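# Mount small gear between tester centres meshing big gear

## Task

Place the small gear on the gear tester between its two centres so that its teeth engage the large gear mounted on the tester's slide, then release the gear and withdraw the grippers.

## Robot and tools

Robot: two yam_ultra arms, left_arm and right_arm. Each has six revolute joints (waist, shoulder, elbow, wrist pitch, wrist yaw, wrist roll) and a two-finger parallel gripper. Base poses in the scene frame: left_arm at (-0.049, +0.272, 0) m with quat_wxyz (+0.996, 0, 0, -0.086); right_arm at (+0.007, -0.354, 0) m with quat_wxyz (+0.999, 0, 0, -0.048).

Scene frame: origin on the table surface midway between the arms, +z up, +x pointing out over the table, left_arm on the +y side. The arm names do not tell you which side of a picture they appear on. Gripper frame: fingers extend along its +z axis and close along its y axis.

execute_actions: argument actions is a list holding zero or one item. An empty list sends nothing and just reports the state. An item with rows (and optional steps, 1 to 15, default 15) is a motion; each step lasts 1/30 s, one row is used per step, and the final row repeats if rows run out. An item with only steps (up to 300) is a wait, counted from the previous result, and your reply time uses part of it. Optional pictures (true/false) controls whether camera images come back; by default they do. A refused call moves nothing.

Each row is one flat list of 14 numbers, each in [-1, 1], always for both arms: left waist, shoulder, elbow, wrist pitch, wrist yaw, wrist roll, left opening, then the same seven for right_arm. The six joint numbers are offsets, not poses: they are scaled so 1.0 equals 1.202 rad (waist), 1.258 (shoulder), 1.238 (elbow), 2.073 (wrist pitch), 2.022 (wrist yaw and wrist roll). They are measured from the joint angles given in the latest result that lists them; before any such result in the scene, and for the second and later calls within one reply, they count from the pose at the start of that action. They do not add up from row to row. The opening number is absolute: +1 fully open, -1 fully closed.

Joint ranges (rad): waist -2.618 to 3.054, shoulder 0.000 to 3.142, elbow 0.000 to 3.142, wrist pitch -1.571 to 1.571, wrist yaw -1.571 to 1.571, wrist roll -2.094 to 2.094. A request more than 0.036 rad past a limit, in the outward direction, gets the call refused. True limits may sit up to 0.036 rad either way of these; a joint pushed beyond its true end is clipped there and the result prints "joint sent to its limit" (possibly about an earlier, still running action). Absence of that line does not prove there is more room.

Speed: per step, each joint target stays within a fixed lead of its measured angle: 0.202 rad waist, 0.258 shoulder, 0.238 elbow, 0.573 wrist pitch, 0.522 wrist yaw and wrist roll. If the targets would put a gripper over 70 mm away from where it is measured, all that arm's targets are pulled back toward the measured angles. Large changes therefore need several actions.

Sagging and holding still: all-zero offsets can let an arm droop a little each action. To keep a pose, make the first call of a reply send the offsets that bring the joints back to the desired angles, send zeros in later calls of that reply, and enlarge the correction while a joint stays short. Zeros are not a pause; use a wait item to let time pass. Between calls the arms keep going toward the last commanded target until everything nearly stops or a step is HELD; fingers already in motion finish moving.

Results: the state line gives, per arm, end_effector_position (metres) and end_effector_quat_wxyz in the scene frame. That position is the point between the finger pads, roughly 1 cm behind the tips, and may be somewhat wrong, worse at long reach. Joint positions and Joint velocities list per arm the six joints (rad, rad/s) then the pad gap (m, m/s; 0.094 m is fully open). grip_measured is the measured opening on the command scale, each gripper off by up to about 1 mm. HELD marks steps where your row, fully or partly, was not sent. "joint command not followed" means a clearance check changed or blocked some joint targets; the rest of the row still ran. Joint torques give total drive output per joint (not zero in free air, noisy, with fixed offsets). MOTOR HOT appears at 75 °C; OVER-TEMPERATURE FAULT reports a stop, 10 s at 90 °C, and at 100 °C the arm goes limp and falls.

Gripping: to hold a part, command an opening about 0.03 below grip_measured for a firm hold, less for a light one. Pad force tops out near 50 to 62 N; very thin parts (under about 2 mm) get less grip. A held part may occasionally be tugged, and loose items nudged, by outside disturbances.

Cameras (all 504x504): cam_high looks down from above, cam_low views from the far front side, cam_left_wrist and cam_right_wrist ride on the grippers. Calibration (intrinsics K, distortion D, T_world_to_cam) is supplied; it may be off by a few degrees and millimetres.

zoom_image: camera is one of cam_high, cam_low, cam_left_wrist, cam_right_wrist; region is [x0, y0, x1, y1] in that camera's pixels, (0, 0) at the top-left, no larger than 504 by 504. It enlarges the camera's latest image.

read_manual: optional section "licences" (the default); returns only licence text and does not move anything.

finished_scene: argument scene is the number of the current scene. Replying with no tool call ends everything.

Avoid: dropping or slamming parts, pushing hard on the tester, letting anything fall off the table (that fails the task), and letting the two arms collide or press on each other (that can end the scene). Move smoothly and do not hold loads longer than needed.

Each tool is called after ">>>" as name([rows], argument=value, ...), one row to a line, values as JSON.

## Session

>>> execute_actions(actions=[])

Scene clock: 0.00 s of 4200.00 s.
left_arm: end_effector_position=(+0.2808, -0.1844, +0.2933) grip_measured=+1.000 end_effector_quat_wxyz=(+0.700, +0.331, +0.632, +0.011) | right_arm: end_effector_position=(+0.6099, -0.4206, +0.2583) grip_measured=+1.000 end_effector_quat_wxyz=(+0.087, -0.185, +0.701, -0.683)
Joint positions: left_arm=[-0.976  1.88   1.353  0.502 -0.68   0.482  0.094] | right_arm=[ 0.274  2.455  2.211 -0.006  1.358 -1.458  0.094]
Joint velocities: left_arm=[ 0.002 -0.002 -0.022  0.007 -0.022 -0.051  0.   ] | right_arm=[-0.007  0.012 -0.007 -0.095  0.051  0.037  0.   ]
Joint torques (N m, as the arm reports them, + toward a larger angle): no reading
camera_calibration (this result's frames):
cam_left_wrist: T_world_to_cam=[[-0.399595, -0.619048, -0.676094, 0.185811], [-0.520952, 0.760218, -0.388172, 0.402303], [0.754276, 0.197101, -0.626274, 0.108708], [0, 0, 0, 1]] pos_world=[0.201834, -0.212238, 0.349869]
cam_right_wrist: T_world_to_cam=[[-0.0475101, -0.0759328, 0.99598, -0.26058], [-0.99433, 0.0985672, -0.0399166, 0.701765], [-0.09514, -0.992229, -0.0801852, -0.249555], [0, 0, 0, 1]] pos_world=[0.661662, -0.336573, 0.267534]

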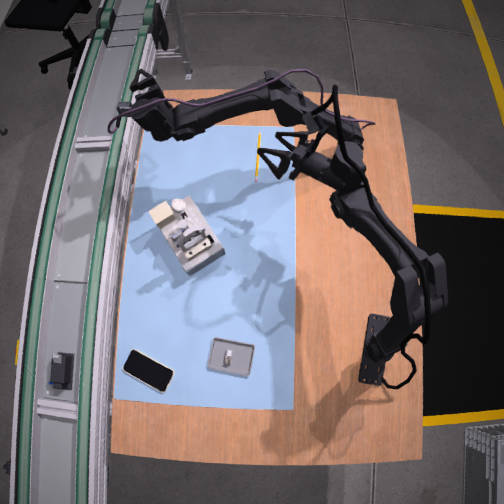

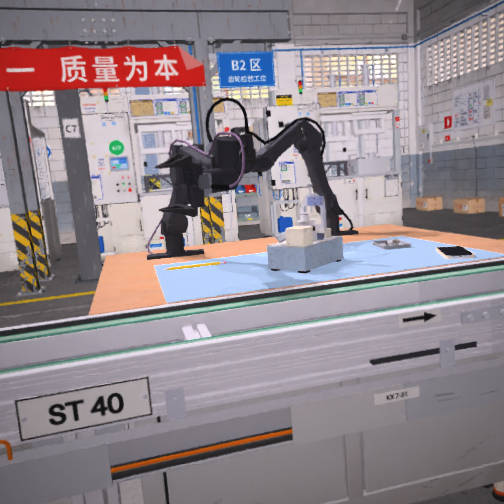

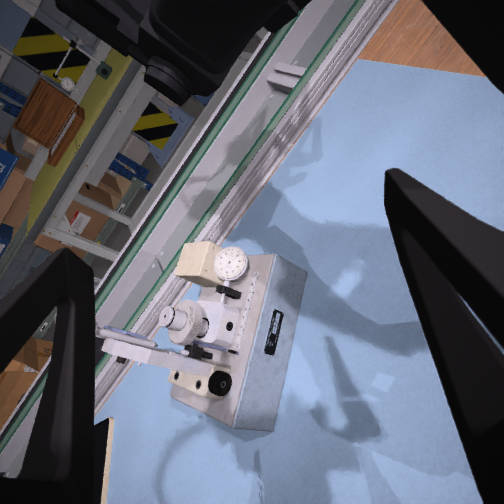

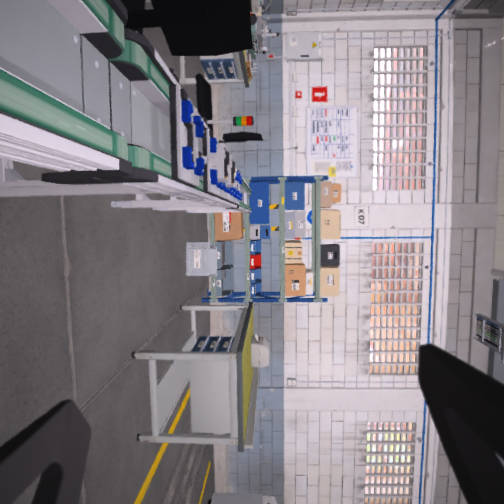

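>>> zoom_image(camera="cam_high", region=[140,190,230,280])

>>> zoom_image(camera="cam_high", region=[200,330,260,390])

>>> zoom_image(camera="cam_low", region=[260,175,360,275])

Region (140, 190, 230, 280) of cam_high's 504x504 image, scaled by 5.600, with more detail than that image has.

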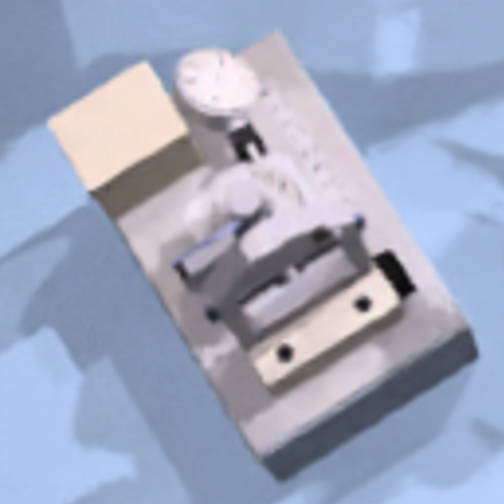

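Region (200, 330, 260, 390) of cam_high's 504x504 image, scaled by 8.400, with more detail than that image has.

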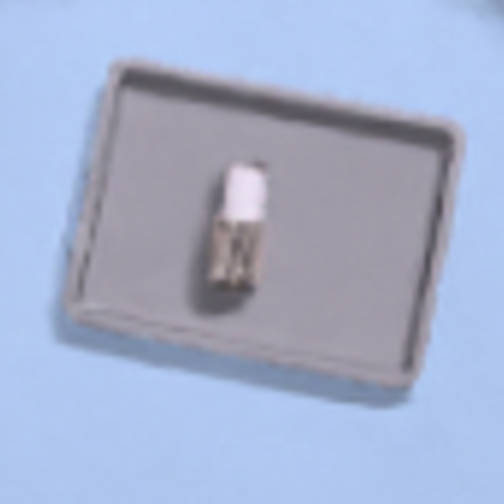

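Region (260, 175, 360, 275) of cam_low's 504x504 image, scaled by 5.040, with more detail than that image has.

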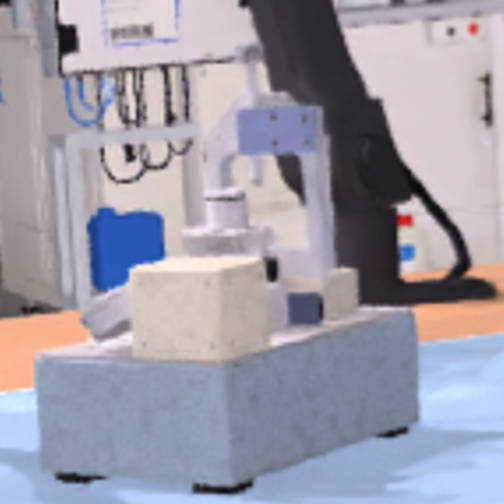

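>>> execute_actions([
  {"rows":[[1,-0.05,0.1,0,0,0,1,0,0,0,0,0,0,1]]},
], pictures=false)

>>> execute_actions([
  {"steps":20},
], pictures=false)

>>> execute_actions([
  {"rows":[[0,0,0.39,-0.89,0.34,0.64,0,0,-0.4,-0.11,-0.31,-0.675,0.725,0.2]]},
], pictures=false)

>>> execute_actions([
  {"steps":30},
], pictures=false)

Scene clock: 2.93 s of 4200.00 s.
left_arm: end_effector_position=(+0.4700, +0.0406, +0.3223) grip_measured=+1.000 end_effector_quat_wxyz=(+0.693, +0.142, +0.683, +0.182) | right_arm: end_effector_position=(+0.6099, -0.4206, +0.2583) grip_measured=+1.000 end_effector_quat_wxyz=(+0.087, -0.185, +0.701, -0.683)
Joint positions: left_arm=[-0.445  1.88   1.421  0.492 -0.667  0.483  0.094] | right_arm=[ 0.274  2.455  2.211 -0.006  1.358 -1.458  0.094]
Joint velocities: left_arm=[ 1.209  0.007  0.012 -0.081 -0.037  0.066  0.   ] | right_arm=[-0.002 -0.007  0.007 -0.051  0.022  0.007  0.   ]
Joint torques (N m, as the arm reports them, + toward a larger angle): left_arm=[  0.37 -15.78  11.24   1.57  -0.07  -0.03] | right_arm=[  0.1  -15.38   6.65   1.26   0.13  -0.01]
Steps of this call (steps 1 to 73: nothing new was sent; steps 74 to 88: all 15 steps of this action). Readings (joint positions):
74: left_arm=[-0.966 1.880 1.357 0.499 -0.675 0.482] | right_arm=[0.274 2.455 2.211 -0.006 1.358 -1.458]
75: left_arm=[-0.950 1.880 1.365 0.493 -0.669 0.483] | right_arm=[0.274 2.455 2.211 -0.006 1.358 -1.458]
77: left_arm=[-0.895 1.880 1.383 0.492 -0.667 0.483] | right_arm=[0.274 2.455 2.211 -0.006 1.358 -1.458]
81: left_arm=[-0.744 1.880 1.412 0.492 -0.666 0.483] | right_arm=[0.274 2.455 2.211 -0.006 1.358 -1.458]
88: the state above

Scene clock: 3.60 s of 4200.00 s.
left_arm: end_effector_position=(+0.4877, +0.4308, +0.3494) grip_measured=+1.000 end_effector_quat_wxyz=(+0.602, -0.117, +0.673, +0.413) | right_arm: end_effector_position=(+0.6099, -0.4206, +0.2583) grip_measured=+1.000 end_effector_quat_wxyz=(+0.087, -0.185, +0.701, -0.683)
Joint positions: left_arm=[ 0.254  1.846  1.443  0.488 -0.689  0.483  0.094] | right_arm=[ 0.274  2.455  2.211 -0.006  1.358 -1.458  0.094]
Joint velocities: left_arm=[-0.149 -0.125  0.085  0.007  0.051 -0.037  0.   ] | right_arm=[-0.007 -0.012 -0.007  0.051 -0.022 -0.037  0.   ]
Joint torques (N m, as the arm reports them, + toward a larger angle): left_arm=[ -1.29 -13.6   10.81   1.59   0.13   0.03] | right_arm=[  0.1  -15.38   6.65   1.26   0.13  -0.01]
Steps of this call (steps 1 to 20: the robot went on to your last target). Readings (joint positions):
1: left_arm=[-0.401 1.880 1.421 0.492 -0.668 0.483] | right_arm=[0.274 2.455 2.211 -0.006 1.358 -1.458]
2: left_arm=[-0.357 1.880 1.421 0.492 -0.668 0.483] | right_arm=[0.274 2.455 2.211 -0.006 1.358 -1.458]
4: left_arm=[-0.270 1.880 1.421 0.492 -0.668 0.483] | right_arm=[0.274 2.455 2.211 -0.006 1.358 -1.458]
8: left_arm=[-0.095 1.880 1.421 0.492 -0.669 0.483] | right_arm=[0.274 2.455 2.211 -0.006 1.358 -1.458]
20: the state above

Scene clock: 4.10 s of 4200.00 s.
left_arm: end_effector_position=(+0.4510, +0.3243, +0.2724) grip_measured=+0.003 end_effector_quat_wxyz=(+0.227, +0.635, +0.676, +0.298) | right_arm: end_effector_position=(+0.5720, -0.2792, +0.3656) grip_measured=+0.203 end_effector_quat_wxyz=(+0.544, -0.122, +0.827, -0.076)
Joint positions: left_arm=[ 0.254  1.842  1.918 -0.881 -0.057  1.615  0.047] | right_arm=[ 0.274  1.923  2.082 -0.573  0.157 -0.217  0.057]
Joint velocities: left_arm=[-0.007  0.095  0.017 -2.322  0.125  0.813  0.   ] | right_arm=[-0.007 -0.007  0.012 -0.081 -1.092  1.502 -0.001]
Joint torques (N m, as the arm reports them, + toward a larger angle): left_arm=[ -0.12 -11.6    8.13   1.32   0.11   0.01] | right_arm=[ 0.15 -8.48  6.06  1.   -0.02  0.05]
Steps of this call (steps 1 to 15: all 15 steps of this action). Readings (joint positions):
1: left_arm=[0.254 1.845 1.486 0.399 -0.620 0.566] | right_arm=[0.274 2.420 2.178 -0.086 1.268 -1.371]
2: left_arm=[0.255 1.856 1.560 0.275 -0.519 0.669] | right_arm=[0.274 2.363 2.117 -0.205 1.161 -1.272]
4: left_arm=[0.255 1.871 1.710 0.041 -0.333 0.874] | right_arm=[0.274 2.260 2.054 -0.380 0.975 -1.100]
8: left_arm=[0.254 1.851 1.901 -0.350 -0.140 1.272] | right_arm=[0.274 2.085 2.049 -0.506 0.681 -0.819]
15: the state above

Scene clock: 5.10 s of 4200.00 s.
left_arm: end_effector_position=(+0.3569, +0.3097, +0.2117) grip_measured=+0.003 end_effector_quat_wxyz=(+0.083, +0.738, +0.657, +0.127) | right_arm: end_effector_position=(+0.5693, -0.2513, +0.3273) grip_measured=+0.203 end_effector_quat_wxyz=(+0.498, -0.077, +0.862, +0.044)
Joint positions: left_arm=[ 0.254  1.85   1.918 -1.334 -0.02   1.772  0.047] | right_arm=[ 0.274  1.957  2.075 -0.64   0.    -0.     0.057]
Joint velocities: left_arm=[ 0.002  0.007  0.012  0.081 -0.066 -0.022  0.   ] | right_arm=[-0.012 -0.002 -0.012  0.037  0.022 -0.051  0.   ]
Joint torques (N m, as the arm reports them, + toward a larger angle): left_arm=[ -0.12 -10.7    7.78   0.52   0.15   0.02] | right_arm=[  0.16 -11.89   6.63   1.58  -0.1    0.09]
Steps of this call (steps 1 to 30: the robot went on to your last target). Readings (joint positions):
1: left_arm=[0.254 1.845 1.918 -0.961 -0.051 1.643] | right_arm=[0.274 1.923 2.082 -0.578 0.125 -0.173]
2: left_arm=[0.254 1.847 1.918 -1.039 -0.045 1.670] | right_arm=[0.274 1.928 2.082 -0.589 0.099 -0.138]
4: left_arm=[0.254 1.850 1.918 -1.161 -0.035 1.708] | right_arm=[0.274 1.940 2.082 -0.607 0.063 -0.088]
8: left_arm=[0.254 1.850 1.918 -1.276 -0.025 1.747] | right_arm=[0.274 1.956 2.078 -0.629 0.024 -0.036]
30: the state above
All arms were judged still, so your last target was given up. Only a new action makes them travel on or press farther. Fingers that are still opening or closing keep moving.

>>> execute_actions([
  {"rows":[[0,0.03,0.02,0,0.015,0,0,0.05,0,0,0,0,0,0.2],[0,0.06,0.03,0,0.015,0,0,0.1,0,0,0,0,0,0.2],[0,0.09,0.03,0,0.015,0,0,0.15,0,0,0,0,0,0.2],[0,0.12,0.03,0,0.015,0,0,0.2,0,0,0,0,0,0.2],[0,0.15,0.03,0,0.015,0,0,0.25,0.02,0,0,0,0,0.2],[0,0.18,0.03,0,0.015,0,0,0.3,0.03,0,0,0,0,0.2],[0,0.21,0.03,0,0.015,0,0,0.34,0.04,0,0,0,0,0.2],[0,0.23,0.03,0,0.015,0,0,0.385,0.045,0,0,0,0,0.2],[0,0.245,0.03,0,0.015,0,0,0.385,0.045,0,0,0,0,0.2]]},
], pictures=false)

>>> execute_actions([
  {"steps":15},
])

Scene clock: 6.63 s of 4200.00 s.
left_arm: end_effector_position=(+0.3725, +0.3088, +0.0761) grip_measured=+0.003 end_effector_quat_wxyz=(-0.010, +0.748, +0.664, -0.007) | right_arm: end_effector_position=(+0.4615, +0.0146, +0.2878) grip_measured=+0.203 end_effector_quat_wxyz=(+0.442, -0.295, +0.832, +0.159)
Joint positions: left_arm=[ 0.254  2.205  1.938 -1.326 -0.007  1.772  0.047] | right_arm=[ 0.773  2.028  2.075 -0.64  -0.008  0.     0.057]
Joint velocities: left_arm=[ 0.007 -0.144  0.002 -0.066  0.066 -0.066  0.001] | right_arm=[ 0.452  0.105 -0.012 -0.051 -0.081  0.022 -0.001]
Joint torques (N m, as the arm reports them, + toward a larger angle): left_arm=[  0.   -17.57   8.05   0.12   0.16   0.  ] | right_arm=[ -5.07 -14.02   6.69   1.65   0.29  -0.02]
Steps of this call (steps 1 to 31: nothing new was sent; steps 32 to 46: all 15 steps of this action). Readings (joint positions):
32: left_arm=[0.254 1.853 1.918 -1.334 -0.017 1.772] | right_arm=[0.278 1.957 2.075 -0.640 0.002 0.000]
33: left_arm=[0.254 1.862 1.922 -1.336 -0.015 1.772] | right_arm=[0.290 1.957 2.075 -0.640 0.007 0.000]
35: left_arm=[0.254 1.904 1.940 -1.336 -0.011 1.772] | right_arm=[0.340 1.957 2.075 -0.640 0.014 0.000]
39: left_arm=[0.254 2.056 1.948 -1.331 -0.007 1.772] | right_arm=[0.506 1.973 2.075 -0.639 0.014 0.000]
46: the state above

Scene clock: 7.13 s of 4200.00 s.
left_arm: end_effector_position=(+0.3735, +0.3088, +0.0855) grip_measured=+0.003 end_effector_quat_wxyz=(-0.002, +0.748, +0.664, +0.003) | right_arm: end_effector_position=(+0.4757, -0.0035, +0.2864) grip_measured=+0.203 end_effector_quat_wxyz=(+0.444, -0.278, +0.839, +0.149)
Joint positions: left_arm=[ 0.254  2.182  1.938 -1.325 -0.007  1.772  0.047] | right_arm=[ 0.734  2.03   2.075 -0.641 -0.004  0.     0.057]
Joint velocities: left_arm=[-0.007 -0.012  0.002  0.022  0.066  0.022 -0.001] | right_arm=[ 0.002 -0.002 -0.002  0.037  0.051  0.022  0.001]
Joint torques (N m, as the arm reports them, + toward a larger angle): left_arm=[ -0.13 -15.66   8.3    0.2    0.16   0.  ] | right_arm=[  0.24 -13.68   6.66   1.65   0.02  -0.01]
Steps of this call (steps 1 to 15: the robot went on to your last target). Readings (joint positions):
1: left_arm=[0.254 2.200 1.938 -1.325 -0.007 1.772] | right_arm=[0.783 2.030 2.075 -0.640 -0.012 0.000]
2: left_arm=[0.254 2.194 1.938 -1.325 -0.007 1.772] | right_arm=[0.784 2.030 2.075 -0.641 -0.014 0.000]
4: left_arm=[0.254 2.185 1.938 -1.325 -0.007 1.772] | right_arm=[0.773 2.030 2.075 -0.641 -0.014 0.000]
8: left_arm=[0.254 2.182 1.938 -1.325 -0.007 1.772] | right_arm=[0.741 2.030 2.075 -0.641 -0.008 0.000]
15: the state above
camera_calibration (this result's frames):
cam_left_wrist: T_world_to_cam=[[-0.931397, 0.357973, 0.0659846, 0.221077], [0.262142, 0.533875, 0.803903, -0.329587], [0.252548, 0.76605, -0.591089, -0.179888], [0, 0, 0, 1]] pos_world=[0.337739, 0.234622, 0.144038]
cam_right_wrist: T_world_to_cam=[[0.495304, -0.851878, -0.170229, -0.190205], [-0.805001, -0.376413, -0.458571, 0.556528], [0.32657, 0.364166, -0.872201, 0.184764], [0, 0, 0, 1]] pos_world=[0.481877, -0.0198316, 0.38398]

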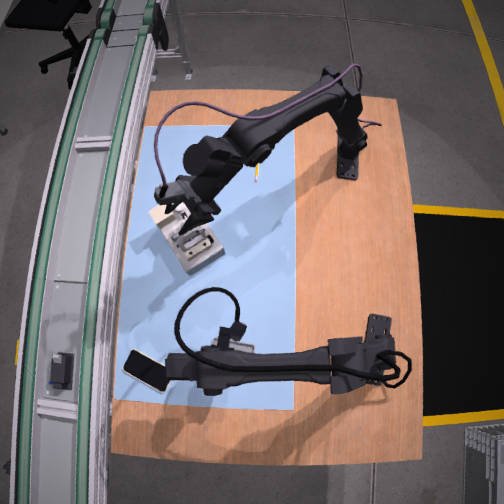

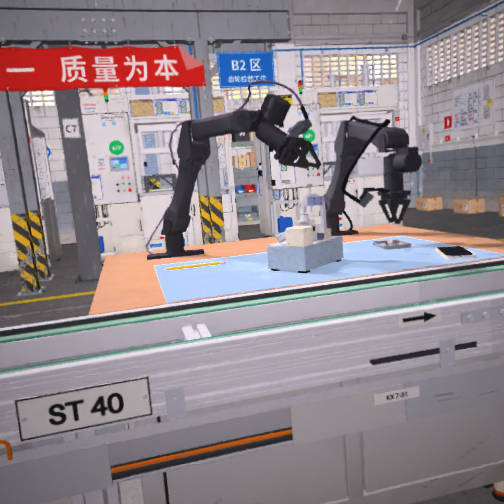

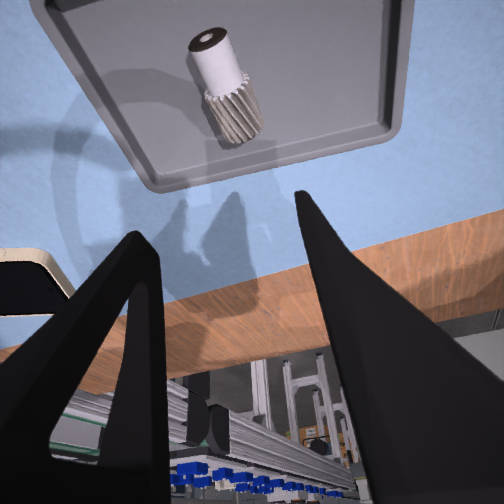

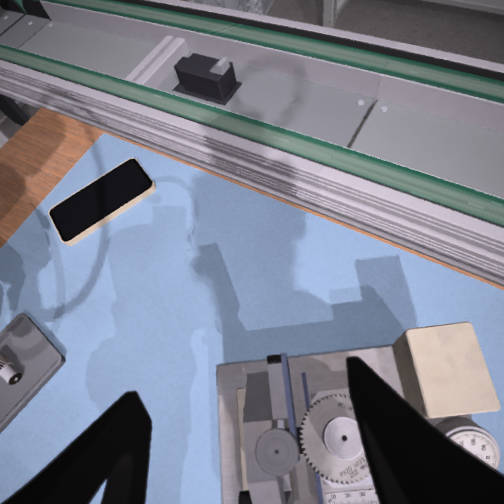

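>>> execute_actions([
  {"rows":[[0,-0.01,-0.015,0.02,0,-0.02,-0.2,-0.012,-0.03,-0.03,0.02,0,0,0.2],[0,-0.01,-0.03,0.03,0,-0.02,-0.2,-0.012,-0.04,-0.06,0.04,0,0,0.2],[0,-0.01,-0.045,0.04,0,-0.02,-0.2,-0.012,-0.05,-0.09,0.06,0,0,0.2],[0,-0.01,-0.06,0.05,0,-0.02,-0.2,-0.012,-0.06,-0.12,0.07,0,0,0.2],[0,-0.01,-0.075,0.06,0,-0.02,-0.2,-0.012,-0.07,-0.15,0.09,0,0,0.2],[0,-0.01,-0.09,0.07,0,-0.02,-0.2,-0.012,-0.078,-0.18,0.1,0,0,0.2],[0,-0.01,-0.105,0.08,0,-0.02,-0.2,-0.012,-0.078,-0.21,0.12,0,0,0.2],[0,-0.01,-0.12,0.09,0,-0.02,-0.2,-0.012,-0.078,-0.23,0.13,0,0,0.2],[0,-0.01,-0.135,0.093,0,-0.02,-0.2,-0.012,-0.078,-0.25,0.14,0,0,0.2],[0,-0.01,-0.145,0.093,0,-0.02,-0.2,-0.012,-0.078,-0.265,0.14,0,0,0.2],[0,-0.01,-0.145,0.093,0,-0.02,-0.2,-0.012,-0.078,-0.275,0.14,0,0,0.2]]},
], pictures=false)

>>> execute_actions([
  {"steps":15},
])

>>> zoom_image(camera="cam_low", region=[270,150,430,270])

Scene clock: 9.50 s of 4200.00 s.
left_arm: end_effector_position=(+0.3666, +0.3083, +0.0418) grip_measured=-0.197 end_effector_quat_wxyz=(-0.006, +0.737, +0.676, -0.002) | right_arm: end_effector_position=(+0.4642, -0.0121, +0.2165) grip_measured=+0.203 end_effector_quat_wxyz=(+0.424, -0.282, +0.849, +0.142)
Joint positions: left_arm=[ 0.254  2.182  1.763 -1.163 -0.007  1.74   0.038] | right_arm=[ 0.734  1.956  1.725 -0.412 -0.004  0.     0.057]
Joint velocities: left_arm=[ 0.007 -0.017  0.002  0.125 -0.022 -0.051  0.001] | right_arm=[-0.007 -0.012 -0.022  0.11  -0.022 -0.007 -0.   ]
Joint torques (N m, as the arm reports them, + toward a larger angle): left_arm=[  0.07 -14.53   6.31   0.3   -0.02  -0.03] | right_arm=[ -1.07 -13.87   7.83   2.13  -0.03  -0.01]
Steps of this call (steps 1 to 15: the robot went on to your last target; steps 16 to 56: nothing new was sent; steps 57 to 71: all 15 steps of this action). Readings (joint positions):
57: left_arm=[0.254 2.182 1.938 -1.323 -0.007 1.767] | right_arm=[0.734 2.028 2.068 -0.635 -0.004 0.000]
58: left_arm=[0.254 2.182 1.933 -1.312 -0.007 1.761] | right_arm=[0.734 2.022 2.051 -0.620 -0.004 0.000]
60: left_arm=[0.254 2.182 1.911 -1.283 -0.007 1.753] | right_arm=[0.734 2.000 1.991 -0.580 -0.004 0.000]
64: left_arm=[0.254 2.182 1.831 -1.216 -0.007 1.744] | right_arm=[0.734 1.959 1.849 -0.487 -0.004 0.000]
71: the state above

Scene clock: 10.00 s of 4200.00 s.
left_arm: end_effector_position=(+0.3720, +0.3087, +0.0418) grip_measured=-0.197 end_effector_quat_wxyz=(+0.001, +0.737, +0.676, +0.007) | right_arm: end_effector_position=(+0.4690, -0.0085, +0.2248) grip_measured=+0.203 end_effector_quat_wxyz=(+0.442, -0.279, +0.840, +0.148)
Joint positions: left_arm=[ 0.254  2.182  1.763 -1.141 -0.007  1.739  0.038] | right_arm=[ 0.734  1.956  1.725 -0.371 -0.004  0.     0.057]
Joint velocities: left_arm=[ 0.007 -0.007 -0.002 -0.007  0.037  0.037 -0.001] | right_arm=[-0.002 -0.017  0.002 -0.007  0.037 -0.037 -0.   ]
Joint torques (N m, as the arm reports them, + toward a larger angle): left_arm=[ -0.03 -14.62   6.31   0.34   0.01  -0.06] | right_arm=[ -1.08 -13.88   7.68   1.87  -0.03  -0.01]
Steps of this call (steps 1 to 15: the robot went on to your last target). Readings (joint positions):
1: left_arm=[0.254 2.182 1.763 -1.158 -0.007 1.740] | right_arm=[0.734 1.956 1.725 -0.407 -0.004 0.000]
2: left_arm=[0.254 2.182 1.763 -1.153 -0.007 1.740] | right_arm=[0.734 1.956 1.725 -0.400 -0.004 0.000]
4: left_arm=[0.254 2.182 1.763 -1.148 -0.007 1.739] | right_arm=[0.734 1.956 1.725 -0.386 -0.004 0.000]
8: left_arm=[0.254 2.182 1.763 -1.143 -0.007 1.739] | right_arm=[0.734 1.956 1.725 -0.376 -0.004 0.000]
15: the state above
camera_calibration (this result's frames):
cam_left_wrist: T_world_to_cam=[[-0.943508, 0.326463, 0.0566939, 0.237218], [0.235923, 0.541736, 0.806761, -0.286768], [0.232664, 0.774561, -0.588152, -0.200608], [0, 0, 0, 1]] pos_world=[0.338146, 0.233292, 0.0999164]
cam_right_wrist: T_world_to_cam=[[0.494575, -0.852419, -0.169636, -0.201417], [-0.806957, -0.377866, -0.453914, 0.520802], [0.322825, 0.361384, -0.874749, 0.137384], [0, 0, 0, 1]] pos_world=[0.47553, -0.0245468, 0.322408]

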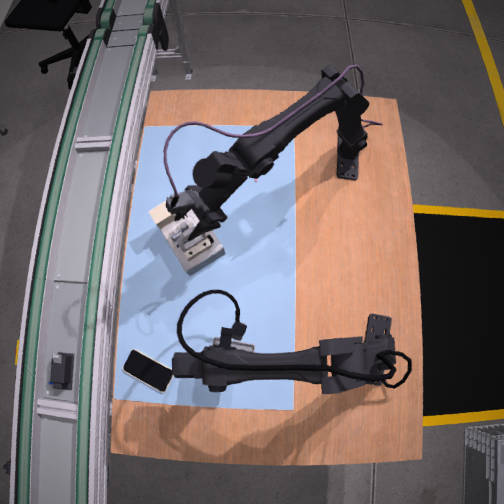

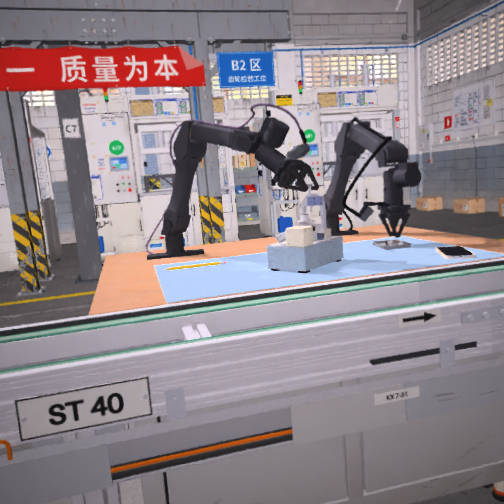

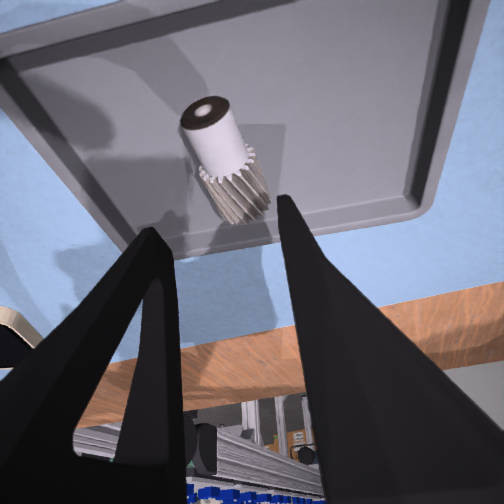

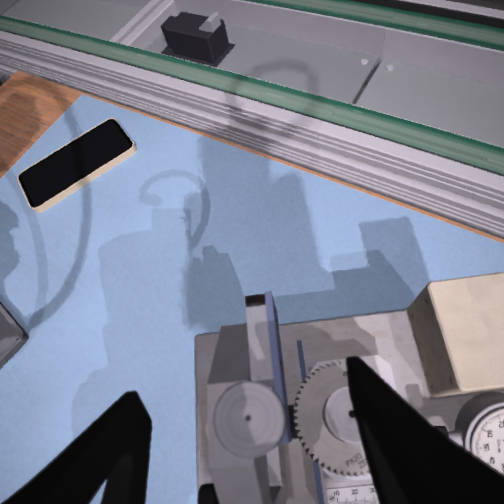

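Region (270, 150, 430, 270) of cam_low's 504x504 image, scaled by 3.150, with more detail than that image has; it fills the top 378 rows of this view, and the rest is white.

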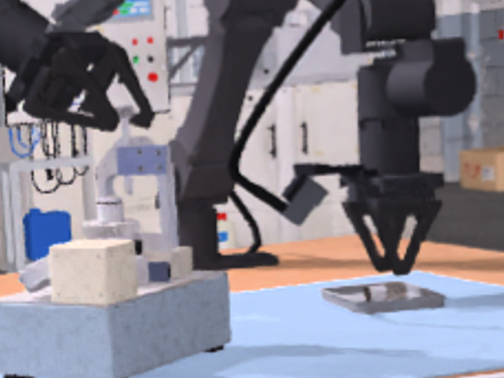

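>>> execute_actions(actions=[])

Scene clock: 13.90 s of 4200.00 s.
left_arm: end_effector_position=(+0.3721, +0.3087, +0.0418) grip_measured=-0.197 end_effector_quat_wxyz=(+0.001, +0.737, +0.676, +0.007) | right_arm: end_effector_position=(+0.4691, -0.0084, +0.2250) grip_measured=+0.203 end_effector_quat_wxyz=(+0.442, -0.279, +0.840, +0.148)
Joint positions: left_arm=[ 0.254  2.182  1.763 -1.141 -0.007  1.739  0.038] | right_arm=[ 0.734  1.956  1.725 -0.37  -0.004  0.     0.057]
Joint velocities: left_arm=[ 0.002  0.002 -0.007 -0.022 -0.051  0.037 -0.001] | right_arm=[ 0.007 -0.007  0.012 -0.037  0.066  0.051 -0.   ]
Joint torques (N m, as the arm reports them, + toward a larger angle): left_arm=[ -0.16 -14.51   6.35   0.34  -0.03  -0.05] | right_arm=[ -1.07 -13.87   7.67   1.85  -0.03  -0.01]
Steps of this call (steps 1 to 15: the robot went on to your last target; steps 16 to 90: nothing new was sent; then 0.90 s passed at rest). Readings (joint positions):
1: left_arm=[0.254 2.182 1.763 -1.141 -0.007 1.739] | right_arm=[0.734 1.956 1.725 -0.371 -0.004 0.000]
2: left_arm=[0.254 2.182 1.763 -1.141 -0.007 1.739] | right_arm=[0.734 1.956 1.725 -0.371 -0.004 0.000]
4: left_arm=[0.254 2.182 1.763 -1.141 -0.007 1.739] | right_arm=[0.734 1.956 1.725 -0.371 -0.004 0.000]
8: left_arm=[0.254 2.182 1.763 -1.141 -0.007 1.739] | right_arm=[0.734 1.956 1.725 -0.370 -0.004 0.000]
90: the state above
All arms were judged still, so your last target was given up. Only a new action makes them travel on or press farther. Fingers that are still opening or closing keep moving.
camera_calibration (this result's frames):
cam_left_wrist: T_world_to_cam=[[-0.94353, 0.326461, 0.0563454, 0.237327], [0.235616, 0.54171, 0.806868, -0.286678], [0.232888, 0.774579, -0.588039, -0.200729], [0, 0, 0, 1]] pos_world=[0.338219, 0.233298, 0.0999021]
cam_right_wrist: T_world_to_cam=[[0.494679, -0.852342, -0.169721, -0.201408], [-0.806678, -0.37766, -0.45458, 0.520988], [0.323361, 0.361782, -0.874386, 0.13714], [0, 0, 0, 1]] pos_world=[0.475556, -0.0245271, 0.322561]

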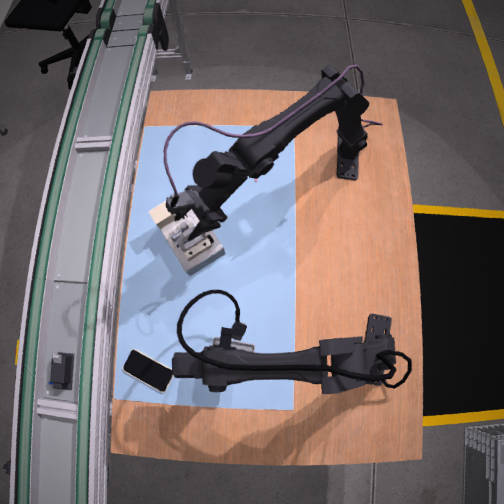

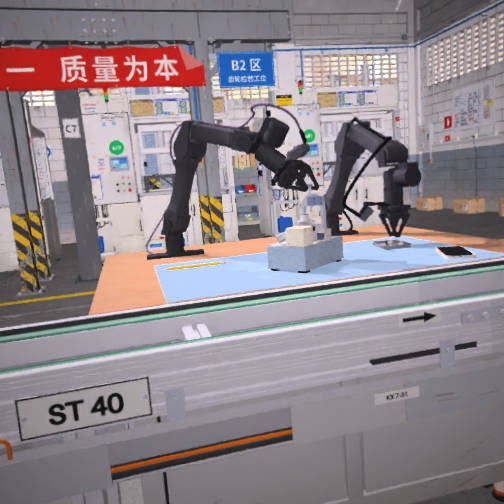

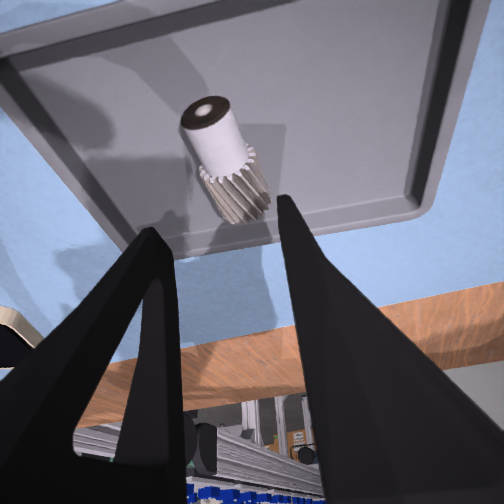

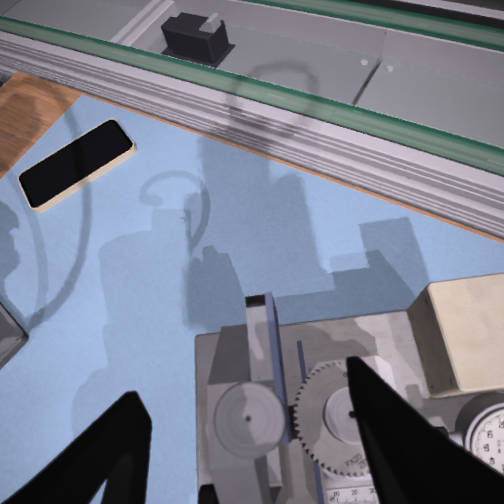

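>>> execute_actions([
  {"rows":[[0,0,-0.02,0.005,0,0,-0.15,0,0,0,0,0,0,0.2],[0,0,-0.03,0.015,0,0,-0.15,0,0,0,0,0,0,0.2],[0,0,-0.04,0.025,0,0,-0.15,0,0,0,0,0,0,0.2],[0,0.005,-0.05,0.03,0,0,-0.15,0,0,0,0,0,0,0.2],[0,0.008,-0.062,0.04,0,0,-0.15,0,0,0,0,0,0,0.2]]},
])

Scene clock: 15.57 s of 4200.00 s.
left_arm: end_effector_position=(+0.3676, +0.3084, +0.0203) grip_measured=-0.153 end_effector_quat_wxyz=(-0.002, +0.737, +0.676, +0.003) | right_arm: end_effector_position=(+0.4691, -0.0084, +0.2250) grip_measured=+0.203 end_effector_quat_wxyz=(+0.442, -0.279, +0.840, +0.148)
Joint positions: left_arm=[ 0.254  2.193  1.695 -1.071 -0.007  1.739  0.04 ] | right_arm=[ 0.734  1.956  1.725 -0.37  -0.004  0.     0.057]
Joint velocities: left_arm=[-0.002  0.032 -0.007  0.022  0.007 -0.066  0.   ] | right_arm=[ 0.017  0.007 -0.012 -0.051  0.022  0.037 -0.002]
Joint torques (N m, as the arm reports them, + toward a larger angle): left_arm=[ -0.05 -13.5    5.85   0.29  -0.02  -0.01] | right_arm=[  0.09 -11.79   6.97   1.62  -0.03  -0.01]
Steps of this call (steps 1 to 35: nothing new was sent; steps 36 to 50: all 15 steps of this action). Readings (joint positions):
36: left_arm=[0.254 2.182 1.762 -1.139 -0.007 1.739] | right_arm=[0.734 1.956 1.725 -0.370 -0.004 0.000]
37: left_arm=[0.254 2.182 1.757 -1.135 -0.007 1.739] | right_arm=[0.734 1.956 1.725 -0.370 -0.004 0.000]
39: left_arm=[0.254 2.182 1.738 -1.117 -0.007 1.739] | right_arm=[0.734 1.956 1.725 -0.370 -0.004 0.000]
43: left_arm=[0.254 2.188 1.700 -1.090 -0.007 1.739] | right_arm=[0.734 1.956 1.725 -0.370 -0.004 0.000]
50: the state above
camera_calibration (this result's frames):
cam_left_wrist: T_world_to_cam=[[-0.942903, 0.326513, 0.0657498, 0.234021], [0.243883, 0.542395, 0.803946, -0.271285], [0.226836, 0.774078, -0.591057, -0.2096], [0, 0, 0, 1]] pos_world=[0.334366, 0.232979, 0.0788256]
cam_right_wrist: T_world_to_cam=[[0.494679, -0.852342, -0.169721, -0.201408], [-0.806678, -0.37766, -0.45458, 0.520988], [0.323361, 0.361782, -0.874386, 0.13714], [0, 0, 0, 1]] pos_world=[0.475556, -0.0245271, 0.322561]

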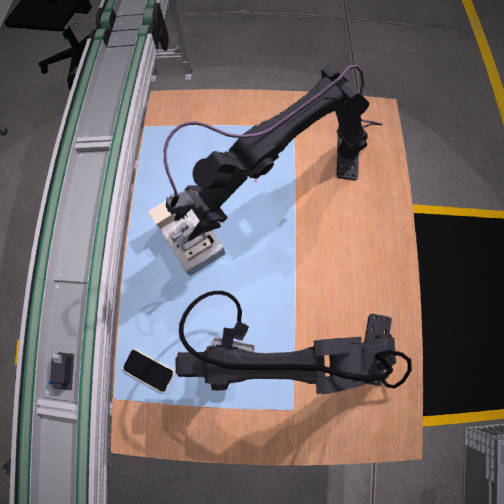

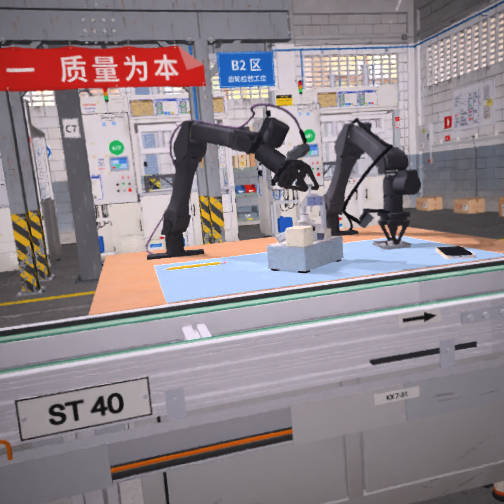

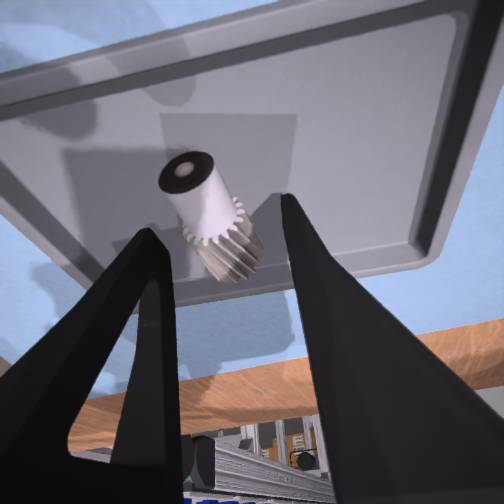

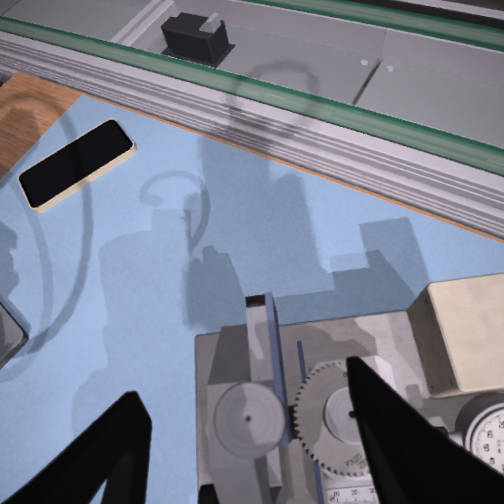

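>>> execute_actions([
  {"rows":[[0,0.012,0,0.012,0,0,-0.2,0,0,0,0,0,0,0.2],[0,0.012,0,0.012,0,0,-0.25,0,0,0,0,0,0,0.1],[0,0.012,0,0.012,0,0,-0.3,0,0,0,0,0,0,0],[0,0.012,0,0.012,0,0,-0.35,0,0,0,0,0,0,0],[0,0.012,0,0.012,0,0,-0.4,0,0,0,0,0,0,0],[0,0.012,0,0.012,0,0,-0.45,0,0,0,0,0,0,0],[0,0.012,0,0.012,0,0,-0.5,0,0,0,0,0,0,0],[0,0.012,0,0.012,0,0,-0.54,0,0,0,0,0,0,0],[0,0.012,0,0.012,0,0,-0.58,0,0,0,0,0,0,0],[0,0.012,0,0.012,0,0,-0.61,0,0,0,0,0,0,0],[0,0.012,0,0.012,0,0,-0.64,0,0,0,0,0,0,0],[0,0.012,0,0.012,0,0,-0.7,0,0,0,0,0,0,0]]},
])

Scene clock: 17.50 s of 4200.00 s.
left_arm: end_effector_position=(+0.3705, +0.3086, +0.0157) grip_measured=-0.621 end_effector_quat_wxyz=(-0.001, +0.737, +0.676, +0.005) | right_arm: end_effector_position=(+0.4691, -0.0084, +0.2250) grip_measured=+0.003 end_effector_quat_wxyz=(+0.442, -0.279, +0.840, +0.148)
Joint positions: left_arm=[ 0.254  2.205  1.695 -1.055 -0.007  1.739  0.018] | right_arm=[ 0.734  1.956  1.725 -0.37  -0.004  0.     0.047]
Joint velocities: left_arm=[-0.002  0.007 -0.002 -0.066 -0.037 -0.022  0.001] | right_arm=[-0.007  0.012 -0.002 -0.081 -0.051  0.007 -0.   ]
Joint torques (N m, as the arm reports them, + toward a larger angle): left_arm=[ -0.07 -13.11   6.5    0.34   0.04   0.01] | right_arm=[  0.1  -11.8    6.95   1.62  -0.03  -0.01]
Steps of this call (steps 1 to 15: the robot went on to your last target; steps 16 to 43: nothing new was sent; steps 44 to 58: all 15 steps of this action). Readings (joint positions):
44: left_arm=[0.254 2.193 1.695 -1.065 -0.007 1.739] | right_arm=[0.734 1.956 1.725 -0.370 -0.004 0.000]
45: left_arm=[0.254 2.195 1.695 -1.063 -0.007 1.739] | right_arm=[0.734 1.956 1.725 -0.370 -0.004 0.000]
47: left_arm=[0.254 2.198 1.695 -1.059 -0.007 1.739] | right_arm=[0.734 1.956 1.725 -0.370 -0.004 0.000]
51: left_arm=[0.254 2.204 1.695 -1.056 -0.007 1.739] | right_arm=[0.734 1.956 1.725 -0.370 -0.004 0.000]
58: the state above
camera_calibration (this result's frames):
cam_left_wrist: T_world_to_cam=[[-0.943217, 0.326487, 0.0612226, 0.237186], [0.239906, 0.542065, 0.805363, -0.266909], [0.229754, 0.77432, -0.589612, -0.214321], [0, 0, 0, 1]] pos_world=[0.336992, 0.233197, 0.0740719]
cam_right_wrist: T_world_to_cam=[[0.494679, -0.852342, -0.169721, -0.201408], [-0.806678, -0.37766, -0.45458, 0.520988], [0.323361, 0.361782, -0.874386, 0.13714], [0, 0, 0, 1]] pos_world=[0.475556, -0.0245271, 0.322561]

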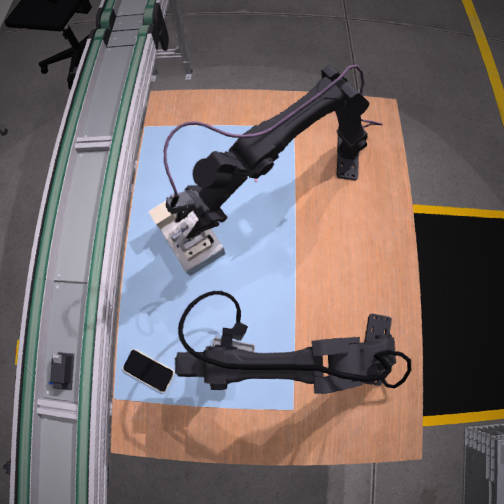

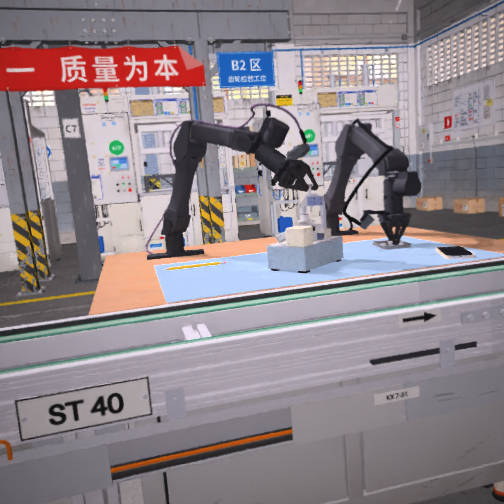

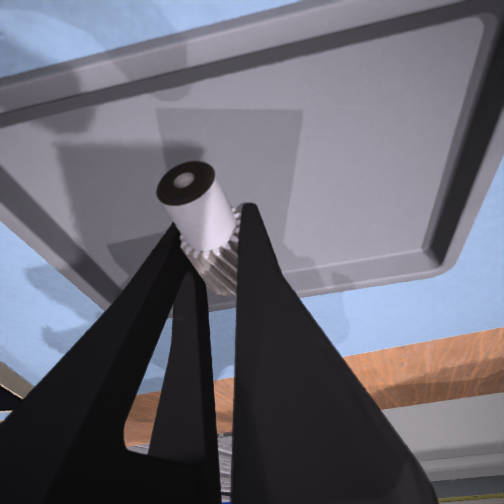

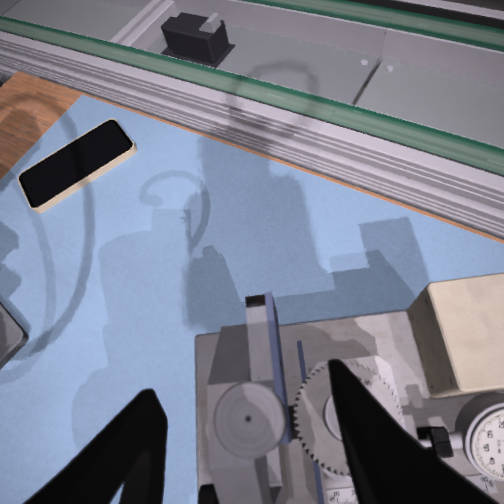

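>>> execute_actions([
  {"rows":[[0,-0.03,0,0,0,0,-0.7,0,0,0,0,0,0,0],[0,-0.05,0,0,0,0,-0.7,0,0,0,0,0,0,0],[0,-0.07,0,0,0,0,-0.7,0,0,0,0,0,0,0],[0,-0.09,0,0,0,0,-0.7,0,0,0,0,0,0,0],[0,-0.11,0,0,0,0,-0.7,0,0,0,0,0,0,0],[0,-0.11,0,0,0,0,-0.7,0,0,0,0,0,0,0],[0,-0.11,0,0.03,0,0,-0.7,0,0,0,0,0,0,0],[0,-0.11,0,0.07,0,-0.05,-0.7,0,0,0,0,0,0,0],[0,-0.11,0,0.12,0,-0.1,-0.7,0,0,0,0,0,0,0],[0,-0.11,0,0.17,0,-0.15,-0.7,0,0,0,0,0,0,0],[0,-0.11,0,0.22,0,-0.2,-0.7,0,0,0,0,0,0,0],[0,-0.11,0,0.27,0,-0.25,-0.7,0,0,0,0,0,0,0],[0,-0.11,-0.03,0.33,0,-0.3,-0.7,0,0,0,0,0,0,0],[0,-0.11,-0.06,0.39,0,-0.35,-0.7,0,0,0,0,0,0,0],[0,-0.11,-0.1,0.45,0,-0.4,-0.7,0,0,0,0,0,0,0]]},
], pictures=false)

>>> execute_actions([
  {"rows":[[0,0,-0.03,0.12,0.03,-0.1,-0.7,0,0,0,0,0,0,0],[0,0,-0.06,0.16,0.06,-0.13,-0.7,0,0,0,0,0,0,0],[0,0,-0.09,0.2,0.09,-0.16,-0.7,0,0,0,0,0,0,0],[0,0,-0.12,0.24,0.12,-0.19,-0.7,0,0,0,0,0,0,0],[0,0,-0.15,0.28,0.15,-0.22,-0.7,0,0,0,0,0,0,0],[0,0,-0.18,0.32,0.18,-0.25,-0.7,0,0,0,0,0,0,0],[0,0,-0.21,0.36,0.21,-0.28,-0.7,0,0,0,0,0,0,0],[0,0,-0.24,0.4,0.24,-0.31,-0.7,0,0,0,0,0,0,0],[0,0,-0.27,0.44,0.27,-0.34,-0.7,0,0,0,0,0,0,0],[0,0,-0.3,0.48,0.3,-0.37,-0.7,0,0,0,0,0,0,0],[0,0,-0.33,0.52,0.33,-0.4,-0.7,0,0,0,0,0,0,0],[0,0,-0.36,0.56,0.36,-0.43,-0.7,0,0,0,0,0,0,0],[0,0,-0.39,0.6,0.38,-0.46,-0.7,0,0,0,0,0,0,0],[0,0,-0.42,0.64,0.4,-0.49,-0.7,0,0,0,0,0,0,0],[0,0,-0.45,0.68,0.41,-0.5,-0.7,0,0,0,0,0,0,0]]},
], pictures=false)

>>> execute_actions([
  {"steps":20},
], pictures=false)

Scene clock: 21.27 s of 4200.00 s.
left_arm: end_effector_position=(+0.4846, +0.3181, +0.0968) grip_measured=-0.621 end_effector_quat_wxyz=(+0.226, +0.541, +0.788, +0.189) | right_arm: end_effector_position=(+0.4691, -0.0084, +0.2250) grip_measured=+0.003 end_effector_quat_wxyz=(+0.442, -0.279, +0.840, +0.148)
Joint positions: left_arm=[ 0.254  2.076  1.646 -0.542 -0.007  1.288  0.018] | right_arm=[ 0.734  1.956  1.725 -0.37  -0.004  0.     0.047]
Joint velocities: left_arm=[ 0.002  0.017 -0.755  3.114 -0.007 -2.322  0.001] | right_arm=[ 0.007 -0.012 -0.012 -0.022 -0.022 -0.066  0.   ]
Joint torques (N m, as the arm reports them, + toward a larger angle): left_arm=[  0.09 -14.31   5.25   0.66   0.03   0.  ] | right_arm=[  0.1  -11.8    6.96   1.62  -0.03  -0.01]
Steps of this call (steps 1 to 15: the robot went on to your last target; steps 16 to 90: nothing new was sent; then 0.27 s passed at rest; steps 91 to 105: all 15 steps of this action). Readings (joint positions):
91: left_arm=[0.254 2.205 1.695 -1.054 -0.007 1.739] | right_arm=[0.734 1.956 1.725 -0.370 -0.004 0.000]
92: left_arm=[0.254 2.201 1.695 -1.054 -0.007 1.739] | right_arm=[0.734 1.956 1.725 -0.370 -0.004 0.000]
94: left_arm=[0.254 2.182 1.692 -1.054 -0.007 1.739] | right_arm=[0.734 1.956 1.725 -0.370 -0.004 0.000]
98: left_arm=[0.254 2.102 1.690 -1.032 -0.007 1.723] | right_arm=[0.734 1.956 1.725 -0.370 -0.004 0.000]
105: the state above

Scene clock: 21.77 s of 4200.00 s.
left_arm: end_effector_position=(+0.4976, +0.2147, +0.0992) grip_measured=-0.620 end_effector_quat_wxyz=(+0.566, +0.326, +0.751, -0.096) | right_arm: end_effector_position=(+0.4691, -0.0084, +0.2250) grip_measured=+0.003 end_effector_quat_wxyz=(+0.442, -0.279, +0.840, +0.148)
Joint positions: left_arm=[0.254 2.079 1.152 0.498 0.615 0.5   0.018] | right_arm=[ 0.734  1.956  1.725 -0.37  -0.004  0.     0.047]
Joint velocities: left_arm=[-0.002  0.007 -1.023  2.278  1.341 -1.443 -0.   ] | right_arm=[-0.012  0.007  0.002  0.037 -0.051  0.066 -0.   ]
Joint torques (N m, as the arm reports them, + toward a larger angle): left_arm=[  0.05 -12.89   6.96   1.67   0.26  -0.06] | right_arm=[  0.11 -11.79   6.96   1.62  -0.03  -0.01]
Steps of this call (steps 1 to 15: all 15 steps of this action). Readings (joint positions):
1: left_arm=[0.254 2.077 1.633 -0.473 -0.002 1.242] | right_arm=[0.734 1.956 1.725 -0.370 -0.004 0.000]
2: left_arm=[0.254 2.079 1.618 -0.423 0.013 1.203] | right_arm=[0.734 1.956 1.725 -0.370 -0.004 0.000]
4: left_arm=[0.254 2.079 1.567 -0.305 0.072 1.112] | right_arm=[0.734 1.956 1.725 -0.370 -0.004 0.000]
8: left_arm=[0.254 2.079 1.417 -0.031 0.248 0.901] | right_arm=[0.734 1.956 1.725 -0.370 -0.004 0.000]
15: the state above

Scene clock: 22.43 s of 4200.00 s.
left_arm: end_effector_position=(+0.4844, +0.1878, +0.1445) grip_measured=-0.620 end_effector_quat_wxyz=(+0.641, +0.325, +0.671, -0.183) | right_arm: end_effector_position=(+0.4691, -0.0084, +0.2250) grip_measured=+0.003 end_effector_quat_wxyz=(+0.442, -0.279, +0.840, +0.148)
Joint positions: left_arm=[0.254 2.083 1.087 0.834 0.805 0.29  0.018] | right_arm=[ 0.734  1.956  1.725 -0.37  -0.004  0.     0.047]
Joint velocities: left_arm=[-0.002  0.012  0.027 -0.022 -0.037 -0.051 -0.001] | right_arm=[ 0.002 -0.012 -0.012 -0.081 -0.007 -0.051  0.001]
Joint torques (N m, as the arm reports them, + toward a larger angle): left_arm=[  0.02 -13.05   6.78   1.74   0.25  -0.09] | right_arm=[  0.11 -11.8    6.96   1.62  -0.02  -0.01]
Steps of this call (steps 1 to 20: the robot went on to your last target). Readings (joint positions):
1: left_arm=[0.254 2.079 1.123 0.565 0.654 0.458] | right_arm=[0.734 1.956 1.725 -0.370 -0.004 0.000]
2: left_arm=[0.254 2.080 1.103 0.614 0.686 0.424] | right_arm=[0.734 1.956 1.725 -0.370 -0.004 0.000]
4: left_arm=[0.254 2.083 1.088 0.685 0.731 0.375] | right_arm=[0.734 1.956 1.725 -0.370 -0.004 0.000]
8: left_arm=[0.254 2.083 1.087 0.780 0.776 0.323] | right_arm=[0.734 1.956 1.725 -0.370 -0.004 0.000]
20: the state above


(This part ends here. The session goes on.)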